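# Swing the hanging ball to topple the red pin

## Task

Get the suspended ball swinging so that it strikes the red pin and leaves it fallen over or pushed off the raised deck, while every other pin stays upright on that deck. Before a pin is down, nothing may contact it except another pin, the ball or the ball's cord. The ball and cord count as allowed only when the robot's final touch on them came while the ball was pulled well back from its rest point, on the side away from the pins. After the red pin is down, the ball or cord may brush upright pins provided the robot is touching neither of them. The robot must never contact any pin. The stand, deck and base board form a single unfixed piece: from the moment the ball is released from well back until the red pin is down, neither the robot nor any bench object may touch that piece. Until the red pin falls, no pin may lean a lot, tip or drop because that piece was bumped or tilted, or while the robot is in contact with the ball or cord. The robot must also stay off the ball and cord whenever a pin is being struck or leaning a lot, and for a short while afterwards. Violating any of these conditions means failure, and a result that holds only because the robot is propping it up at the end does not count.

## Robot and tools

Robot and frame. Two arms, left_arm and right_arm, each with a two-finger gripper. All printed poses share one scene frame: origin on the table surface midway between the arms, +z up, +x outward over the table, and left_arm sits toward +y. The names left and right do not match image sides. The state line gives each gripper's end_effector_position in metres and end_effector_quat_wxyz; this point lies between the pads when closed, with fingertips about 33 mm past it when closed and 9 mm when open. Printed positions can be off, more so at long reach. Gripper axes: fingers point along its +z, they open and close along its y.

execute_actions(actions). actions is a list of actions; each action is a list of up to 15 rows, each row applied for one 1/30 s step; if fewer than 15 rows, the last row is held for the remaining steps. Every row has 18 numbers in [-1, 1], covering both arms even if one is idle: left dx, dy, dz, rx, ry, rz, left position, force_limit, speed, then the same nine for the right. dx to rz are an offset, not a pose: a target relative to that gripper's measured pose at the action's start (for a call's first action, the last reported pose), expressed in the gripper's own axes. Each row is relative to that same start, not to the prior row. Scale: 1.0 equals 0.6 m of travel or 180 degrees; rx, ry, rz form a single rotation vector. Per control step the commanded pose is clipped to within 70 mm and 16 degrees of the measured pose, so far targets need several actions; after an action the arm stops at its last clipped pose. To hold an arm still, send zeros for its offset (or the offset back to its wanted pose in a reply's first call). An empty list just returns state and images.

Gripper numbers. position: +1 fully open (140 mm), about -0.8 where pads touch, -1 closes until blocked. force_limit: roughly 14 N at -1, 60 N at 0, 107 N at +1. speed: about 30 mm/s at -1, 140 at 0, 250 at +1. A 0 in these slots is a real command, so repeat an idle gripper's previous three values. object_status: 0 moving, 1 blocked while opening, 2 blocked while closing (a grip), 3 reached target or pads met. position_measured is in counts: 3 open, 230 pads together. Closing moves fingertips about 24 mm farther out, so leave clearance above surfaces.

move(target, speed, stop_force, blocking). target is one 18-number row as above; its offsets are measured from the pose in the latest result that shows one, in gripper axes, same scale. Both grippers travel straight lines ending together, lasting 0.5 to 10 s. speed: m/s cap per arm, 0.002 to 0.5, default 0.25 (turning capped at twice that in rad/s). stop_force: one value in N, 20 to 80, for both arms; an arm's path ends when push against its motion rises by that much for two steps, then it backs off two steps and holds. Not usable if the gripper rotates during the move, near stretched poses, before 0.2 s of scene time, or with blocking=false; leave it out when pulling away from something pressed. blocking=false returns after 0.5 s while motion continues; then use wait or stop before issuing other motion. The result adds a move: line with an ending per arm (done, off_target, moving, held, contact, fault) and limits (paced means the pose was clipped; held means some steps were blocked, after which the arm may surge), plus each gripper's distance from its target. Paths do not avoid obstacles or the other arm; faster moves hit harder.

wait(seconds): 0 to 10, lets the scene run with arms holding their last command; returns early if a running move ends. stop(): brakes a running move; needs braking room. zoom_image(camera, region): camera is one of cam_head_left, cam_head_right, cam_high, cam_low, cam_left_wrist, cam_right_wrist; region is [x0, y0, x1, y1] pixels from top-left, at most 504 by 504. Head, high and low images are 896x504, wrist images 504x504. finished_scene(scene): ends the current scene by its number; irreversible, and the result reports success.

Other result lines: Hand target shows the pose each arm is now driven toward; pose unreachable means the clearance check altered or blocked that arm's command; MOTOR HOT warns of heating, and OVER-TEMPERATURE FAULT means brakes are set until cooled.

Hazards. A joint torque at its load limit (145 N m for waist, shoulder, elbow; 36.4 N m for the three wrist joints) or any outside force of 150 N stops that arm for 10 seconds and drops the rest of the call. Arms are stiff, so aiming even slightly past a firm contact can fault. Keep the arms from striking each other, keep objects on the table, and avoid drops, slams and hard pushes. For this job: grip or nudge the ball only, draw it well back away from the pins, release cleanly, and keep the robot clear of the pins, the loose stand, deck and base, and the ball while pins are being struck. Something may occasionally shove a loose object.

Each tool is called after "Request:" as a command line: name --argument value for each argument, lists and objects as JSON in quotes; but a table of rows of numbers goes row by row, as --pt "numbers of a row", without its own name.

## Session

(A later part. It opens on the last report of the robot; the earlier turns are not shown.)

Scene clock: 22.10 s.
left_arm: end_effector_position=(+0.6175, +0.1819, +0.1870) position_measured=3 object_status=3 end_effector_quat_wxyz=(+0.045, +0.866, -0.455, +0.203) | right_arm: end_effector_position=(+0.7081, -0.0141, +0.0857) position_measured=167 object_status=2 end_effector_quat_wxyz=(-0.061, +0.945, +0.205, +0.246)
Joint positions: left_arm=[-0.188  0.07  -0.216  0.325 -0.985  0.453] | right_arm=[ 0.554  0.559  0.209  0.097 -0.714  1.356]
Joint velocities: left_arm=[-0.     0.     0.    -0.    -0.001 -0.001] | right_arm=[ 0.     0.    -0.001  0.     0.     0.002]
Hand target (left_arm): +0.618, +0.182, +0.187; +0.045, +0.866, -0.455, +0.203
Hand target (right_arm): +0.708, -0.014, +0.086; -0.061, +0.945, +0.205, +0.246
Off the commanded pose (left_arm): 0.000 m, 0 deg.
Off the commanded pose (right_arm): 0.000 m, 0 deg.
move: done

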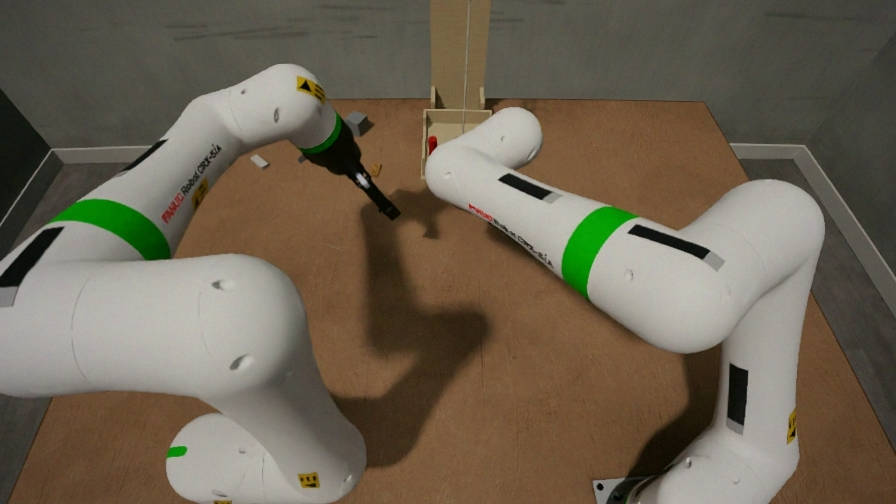

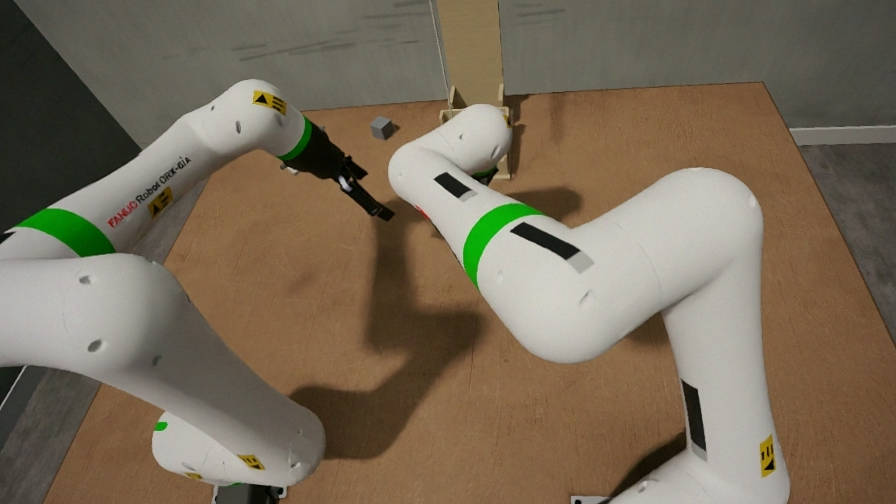

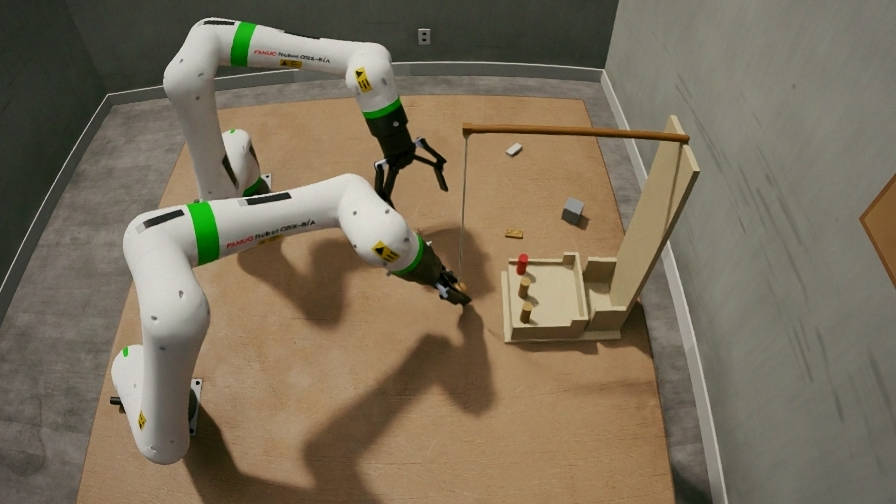

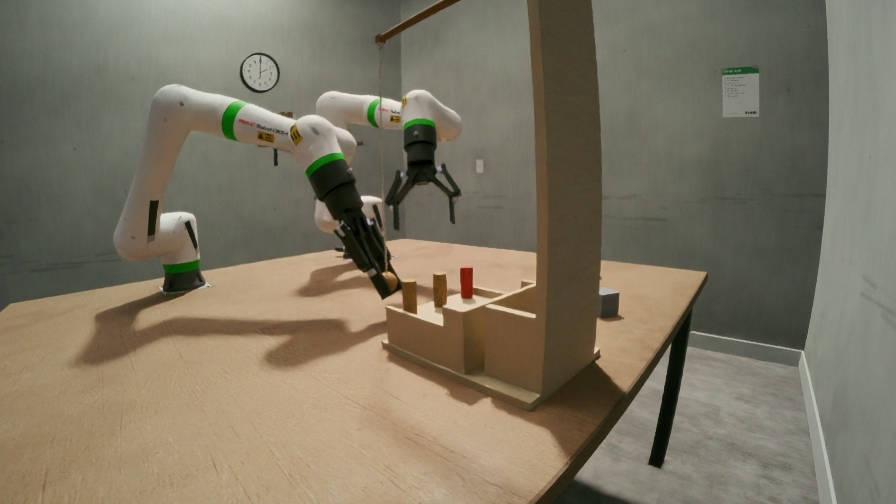

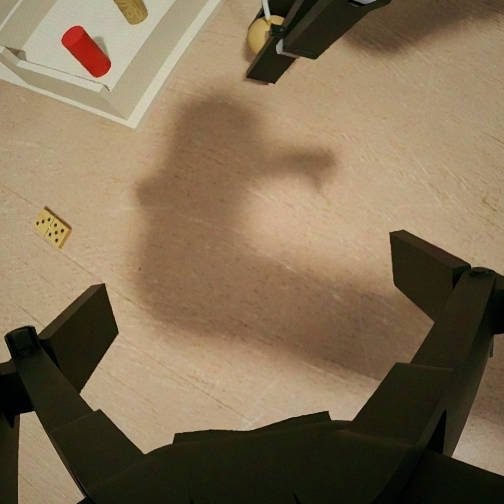

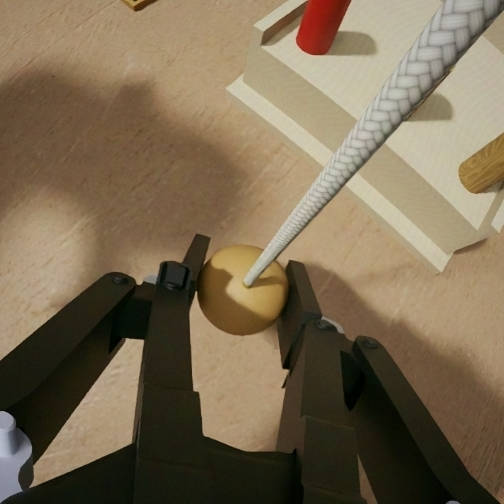

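Request:
move --target '[0,0,0,0,0,0,1,0,0,-0.322,-0.016,-0.345,0,0,0,-1,-1,0]' --speed 0.15

Request:
execute_actions --actions '[[[0,0,0,0,0,0,1,0,0,0,0,0,0,0,0,1,-1,1],[0,0,0,0,0,0,1,0,0,0,0,0,0,0,0,1,-1,1],[0,0,0,0,0,0,1,0,0,0,0,0,0,0,0,1,-1,1],[0,0,0,0,0,0,1,0,0,0,0,0,0,0,0,1,-1,1],[0,0,0,0,0,0,1,0,0,0,0,0,0,0,0,1,-1,1],[0,0,0,0,0,0,1,0,0,0,0,0,0,0,0,1,-1,1],[0,0,0,0,0,0,1,0,0,-0.1,0,-0.1,0,0,0,1,-1,1]],[[0,0,0,0,0,0,1,0,0,-0.05,0,-0.05,0,0,0,1,-1,1]]]'

Request:
wait --seconds 6

Scene clock: 34.40 s.
left_arm: end_effector_position=(+0.6175, +0.1819, +0.1870) position_measured=3 object_status=3 end_effector_quat_wxyz=(+0.045, +0.866, -0.455, +0.203) | right_arm: end_effector_position=(+0.4596, -0.1192, +0.1724) position_measured=167 object_status=2 end_effector_quat_wxyz=(-0.061, +0.945, +0.205, +0.246)
Joint positions: left_arm=[-0.188  0.07  -0.216  0.325 -0.985  0.453] | right_arm=[ 0.689 -0.174 -0.478  0.184 -0.779  1.179]
Joint velocities: left_arm=[ 0.     0.    -0.002  0.    -0.    -0.001] | right_arm=[-0.     0.     0.001  0.    -0.    -0.002]
Hand target (left_arm): +0.618, +0.182, +0.187; +0.045, +0.866, -0.455, +0.203
Hand target (right_arm): +0.460, -0.119, +0.172; -0.061, +0.945, +0.205, +0.246
Off the commanded pose (left_arm): 0.000 m, 0 deg.
Off the commanded pose (right_arm): 0.001 m, 0 deg.
move: done

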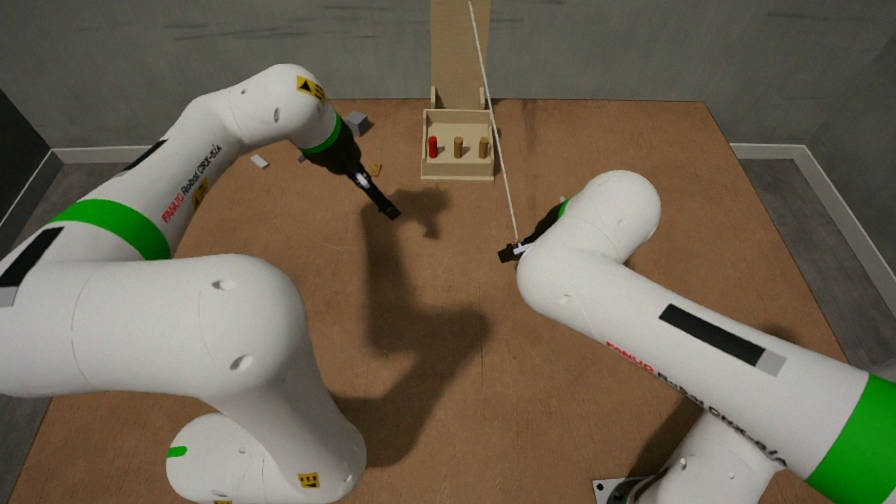

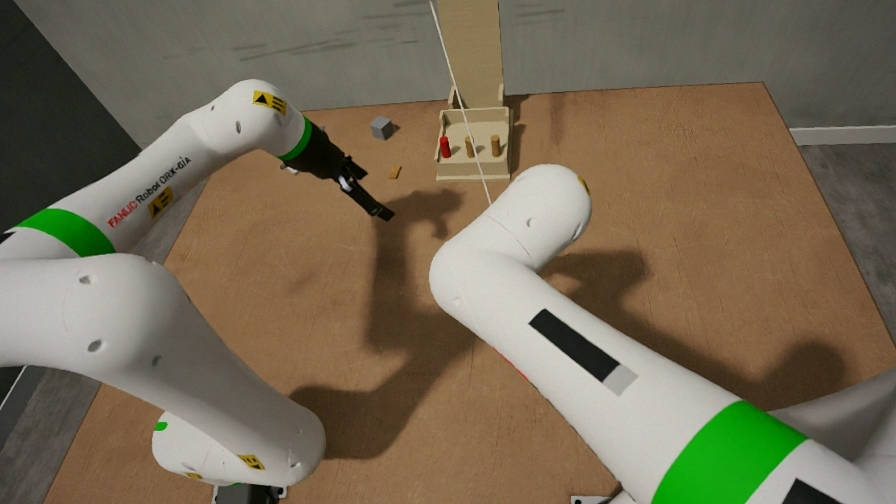

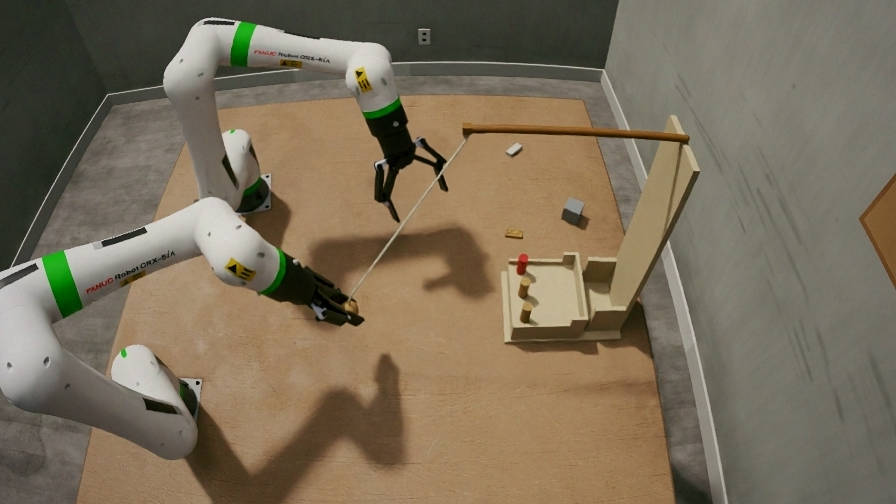

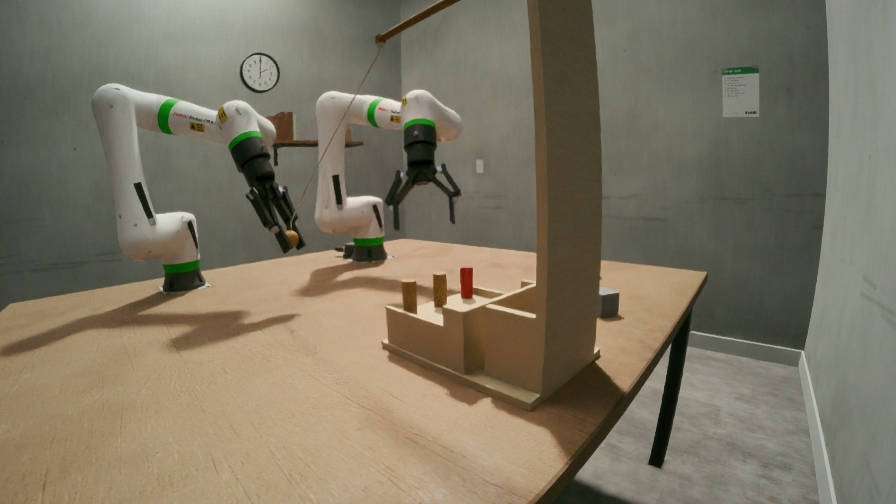

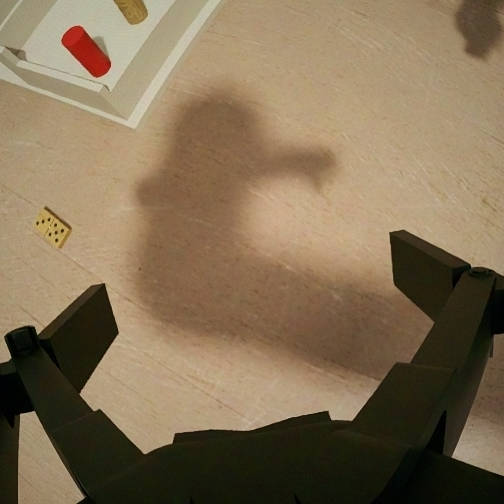

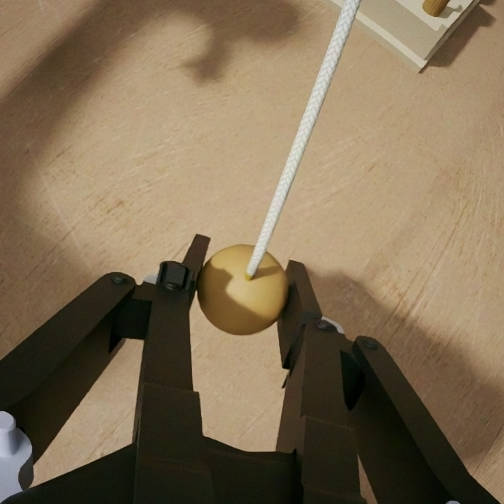

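Scene clock: 35.40 s.
left_arm: end_effector_position=(+0.6175, +0.1819, +0.1870) position_measured=3 object_status=3 end_effector_quat_wxyz=(+0.045, +0.866, -0.455, +0.203) | right_arm: end_effector_position=(+0.3743, -0.1613, +0.1951) position_measured=3 object_status=3 end_effector_quat_wxyz=(-0.062, +0.946, +0.205, +0.244)
Joint positions: left_arm=[-0.188  0.07  -0.216  0.325 -0.985  0.453] | right_arm=[ 0.779 -0.465 -0.632  0.208 -0.931  1.104]
Joint velocities: left_arm=[ 0.    -0.001 -0.    -0.    -0.001  0.   ] | right_arm=[ 0.    -0.001  0.002  0.002 -0.     0.001]
Hand target (left_arm): +0.618, +0.182, +0.187; +0.045, +0.866, -0.455, +0.203
Hand target (right_arm): +0.374, -0.161, +0.195; -0.062, +0.946, +0.205, +0.244
Off the commanded pose (left_arm): 0.000 m, 0 deg.
Off the commanded pose (right_arm): 0.000 m, 0 deg.

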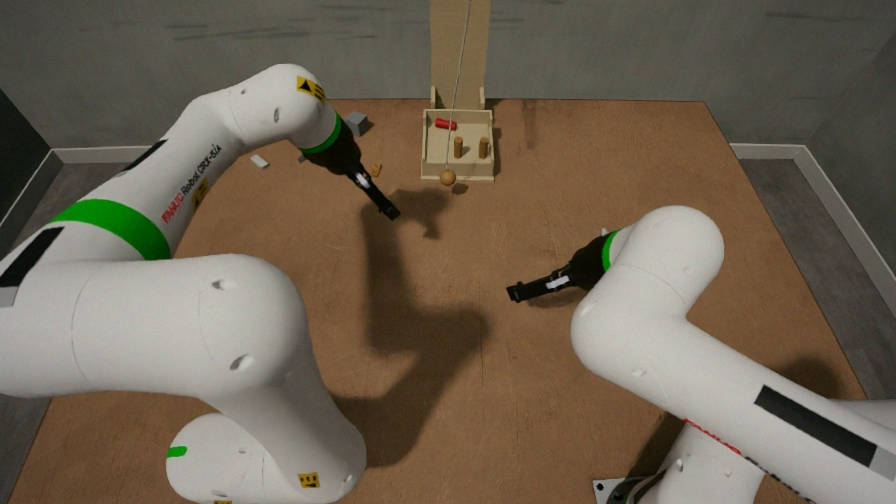

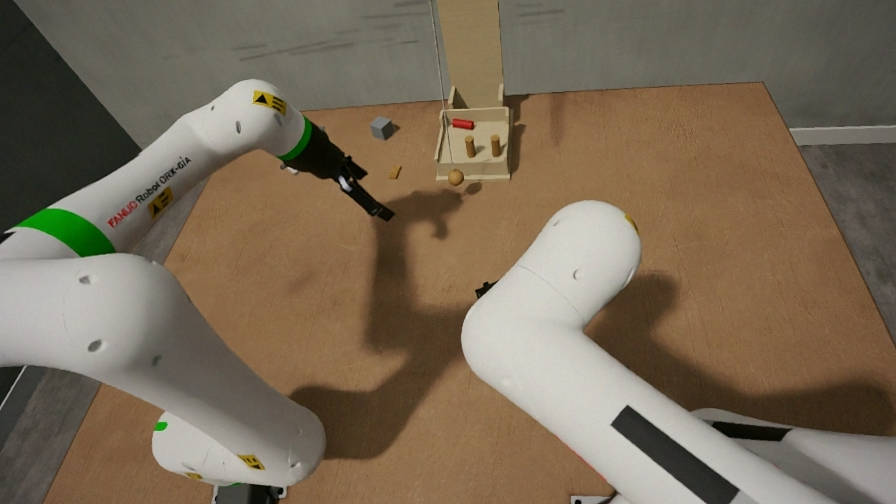

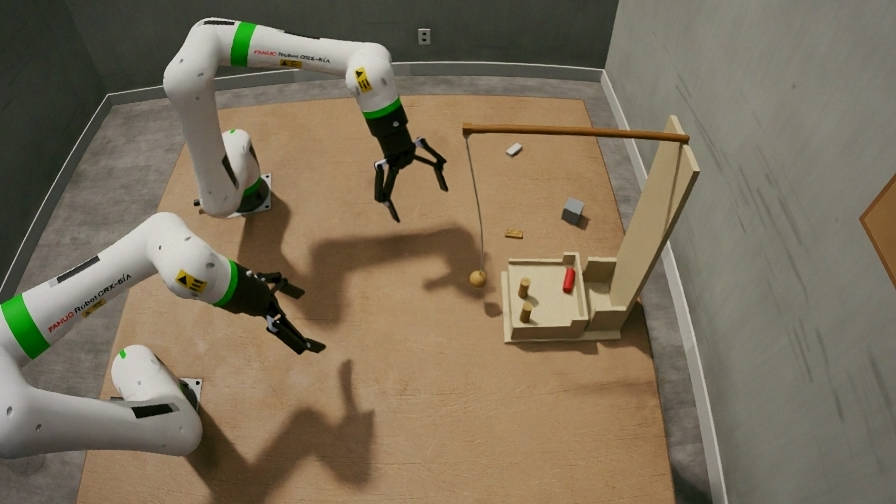

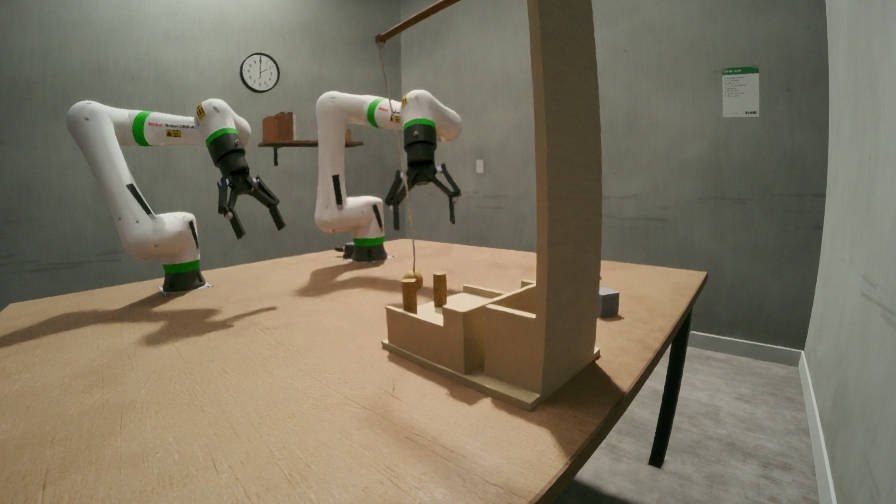

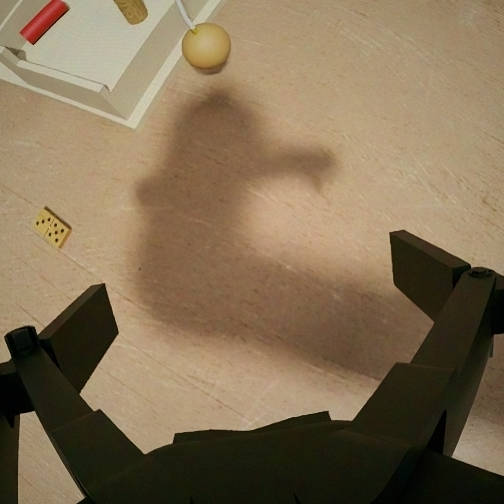

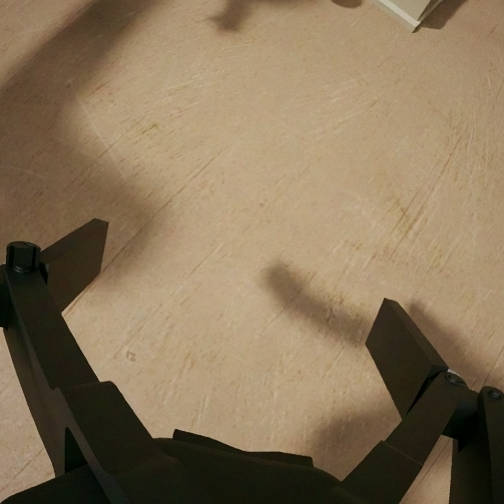

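Scene clock: 41.40 s.
left_arm: end_effector_position=(+0.6175, +0.1819, +0.1870) position_measured=3 object_status=3 end_effector_quat_wxyz=(+0.045, +0.866, -0.455, +0.203) | right_arm: end_effector_position=(+0.3743, -0.1613, +0.1951) position_measured=3 object_status=3 end_effector_quat_wxyz=(-0.062, +0.946, +0.205, +0.244)
Joint positions: left_arm=[-0.188  0.07  -0.216  0.325 -0.985  0.453] | right_arm=[ 0.779 -0.465 -0.632  0.208 -0.931  1.104]
Joint velocities: left_arm=[ 0.     0.     0.     0.    -0.     0.001] | right_arm=[ 0.     0.001 -0.001  0.001 -0.    -0.001]
Hand target (left_arm): +0.618, +0.182, +0.187; +0.045, +0.866, -0.455, +0.203
Hand target (right_arm): +0.374, -0.161, +0.195; -0.062, +0.946, +0.205, +0.244
Off the commanded pose (left_arm): 0.000 m, 0 deg.
Off the commanded pose (right_arm): 0.000 m, 0 deg.
wait: 6.00 s; at rest by 0.17 s

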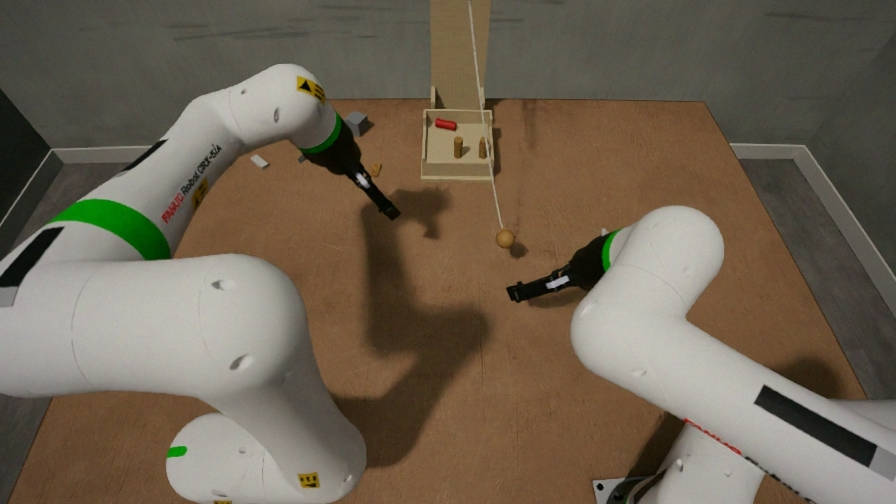

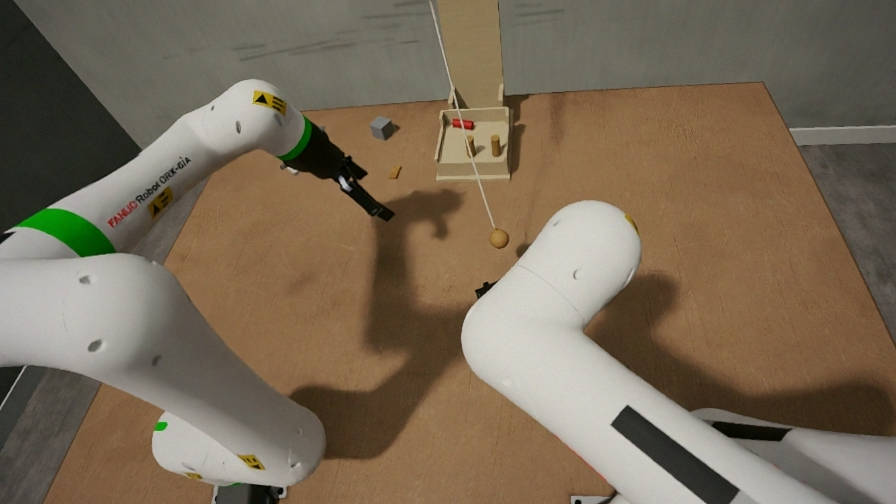

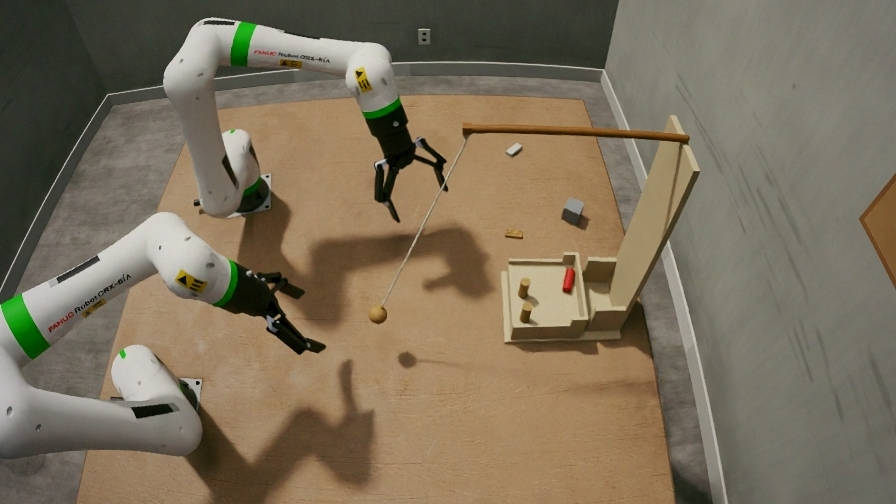

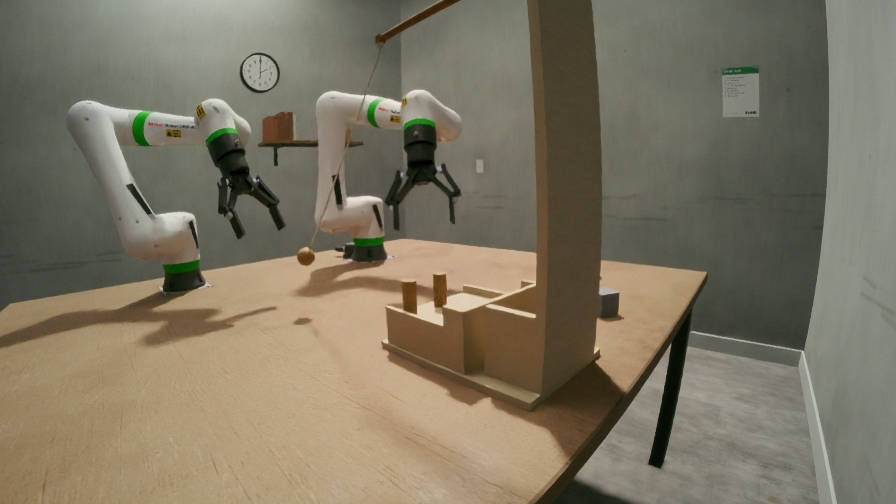

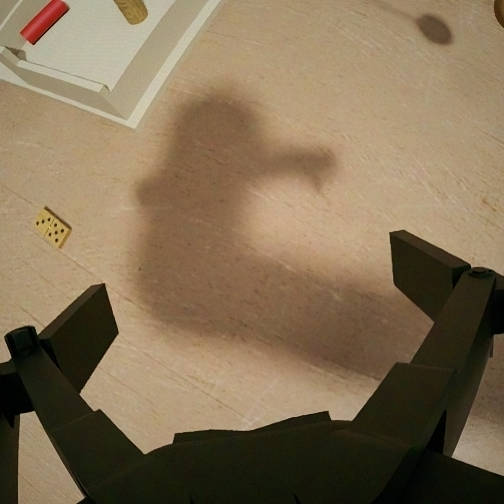

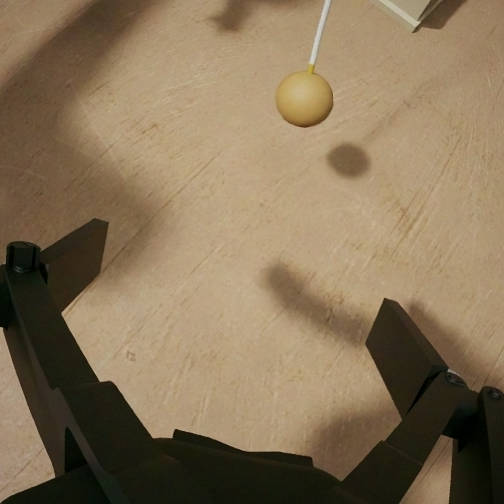

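Request:
finished_scene --scene 1

The scene is finished: the task was done.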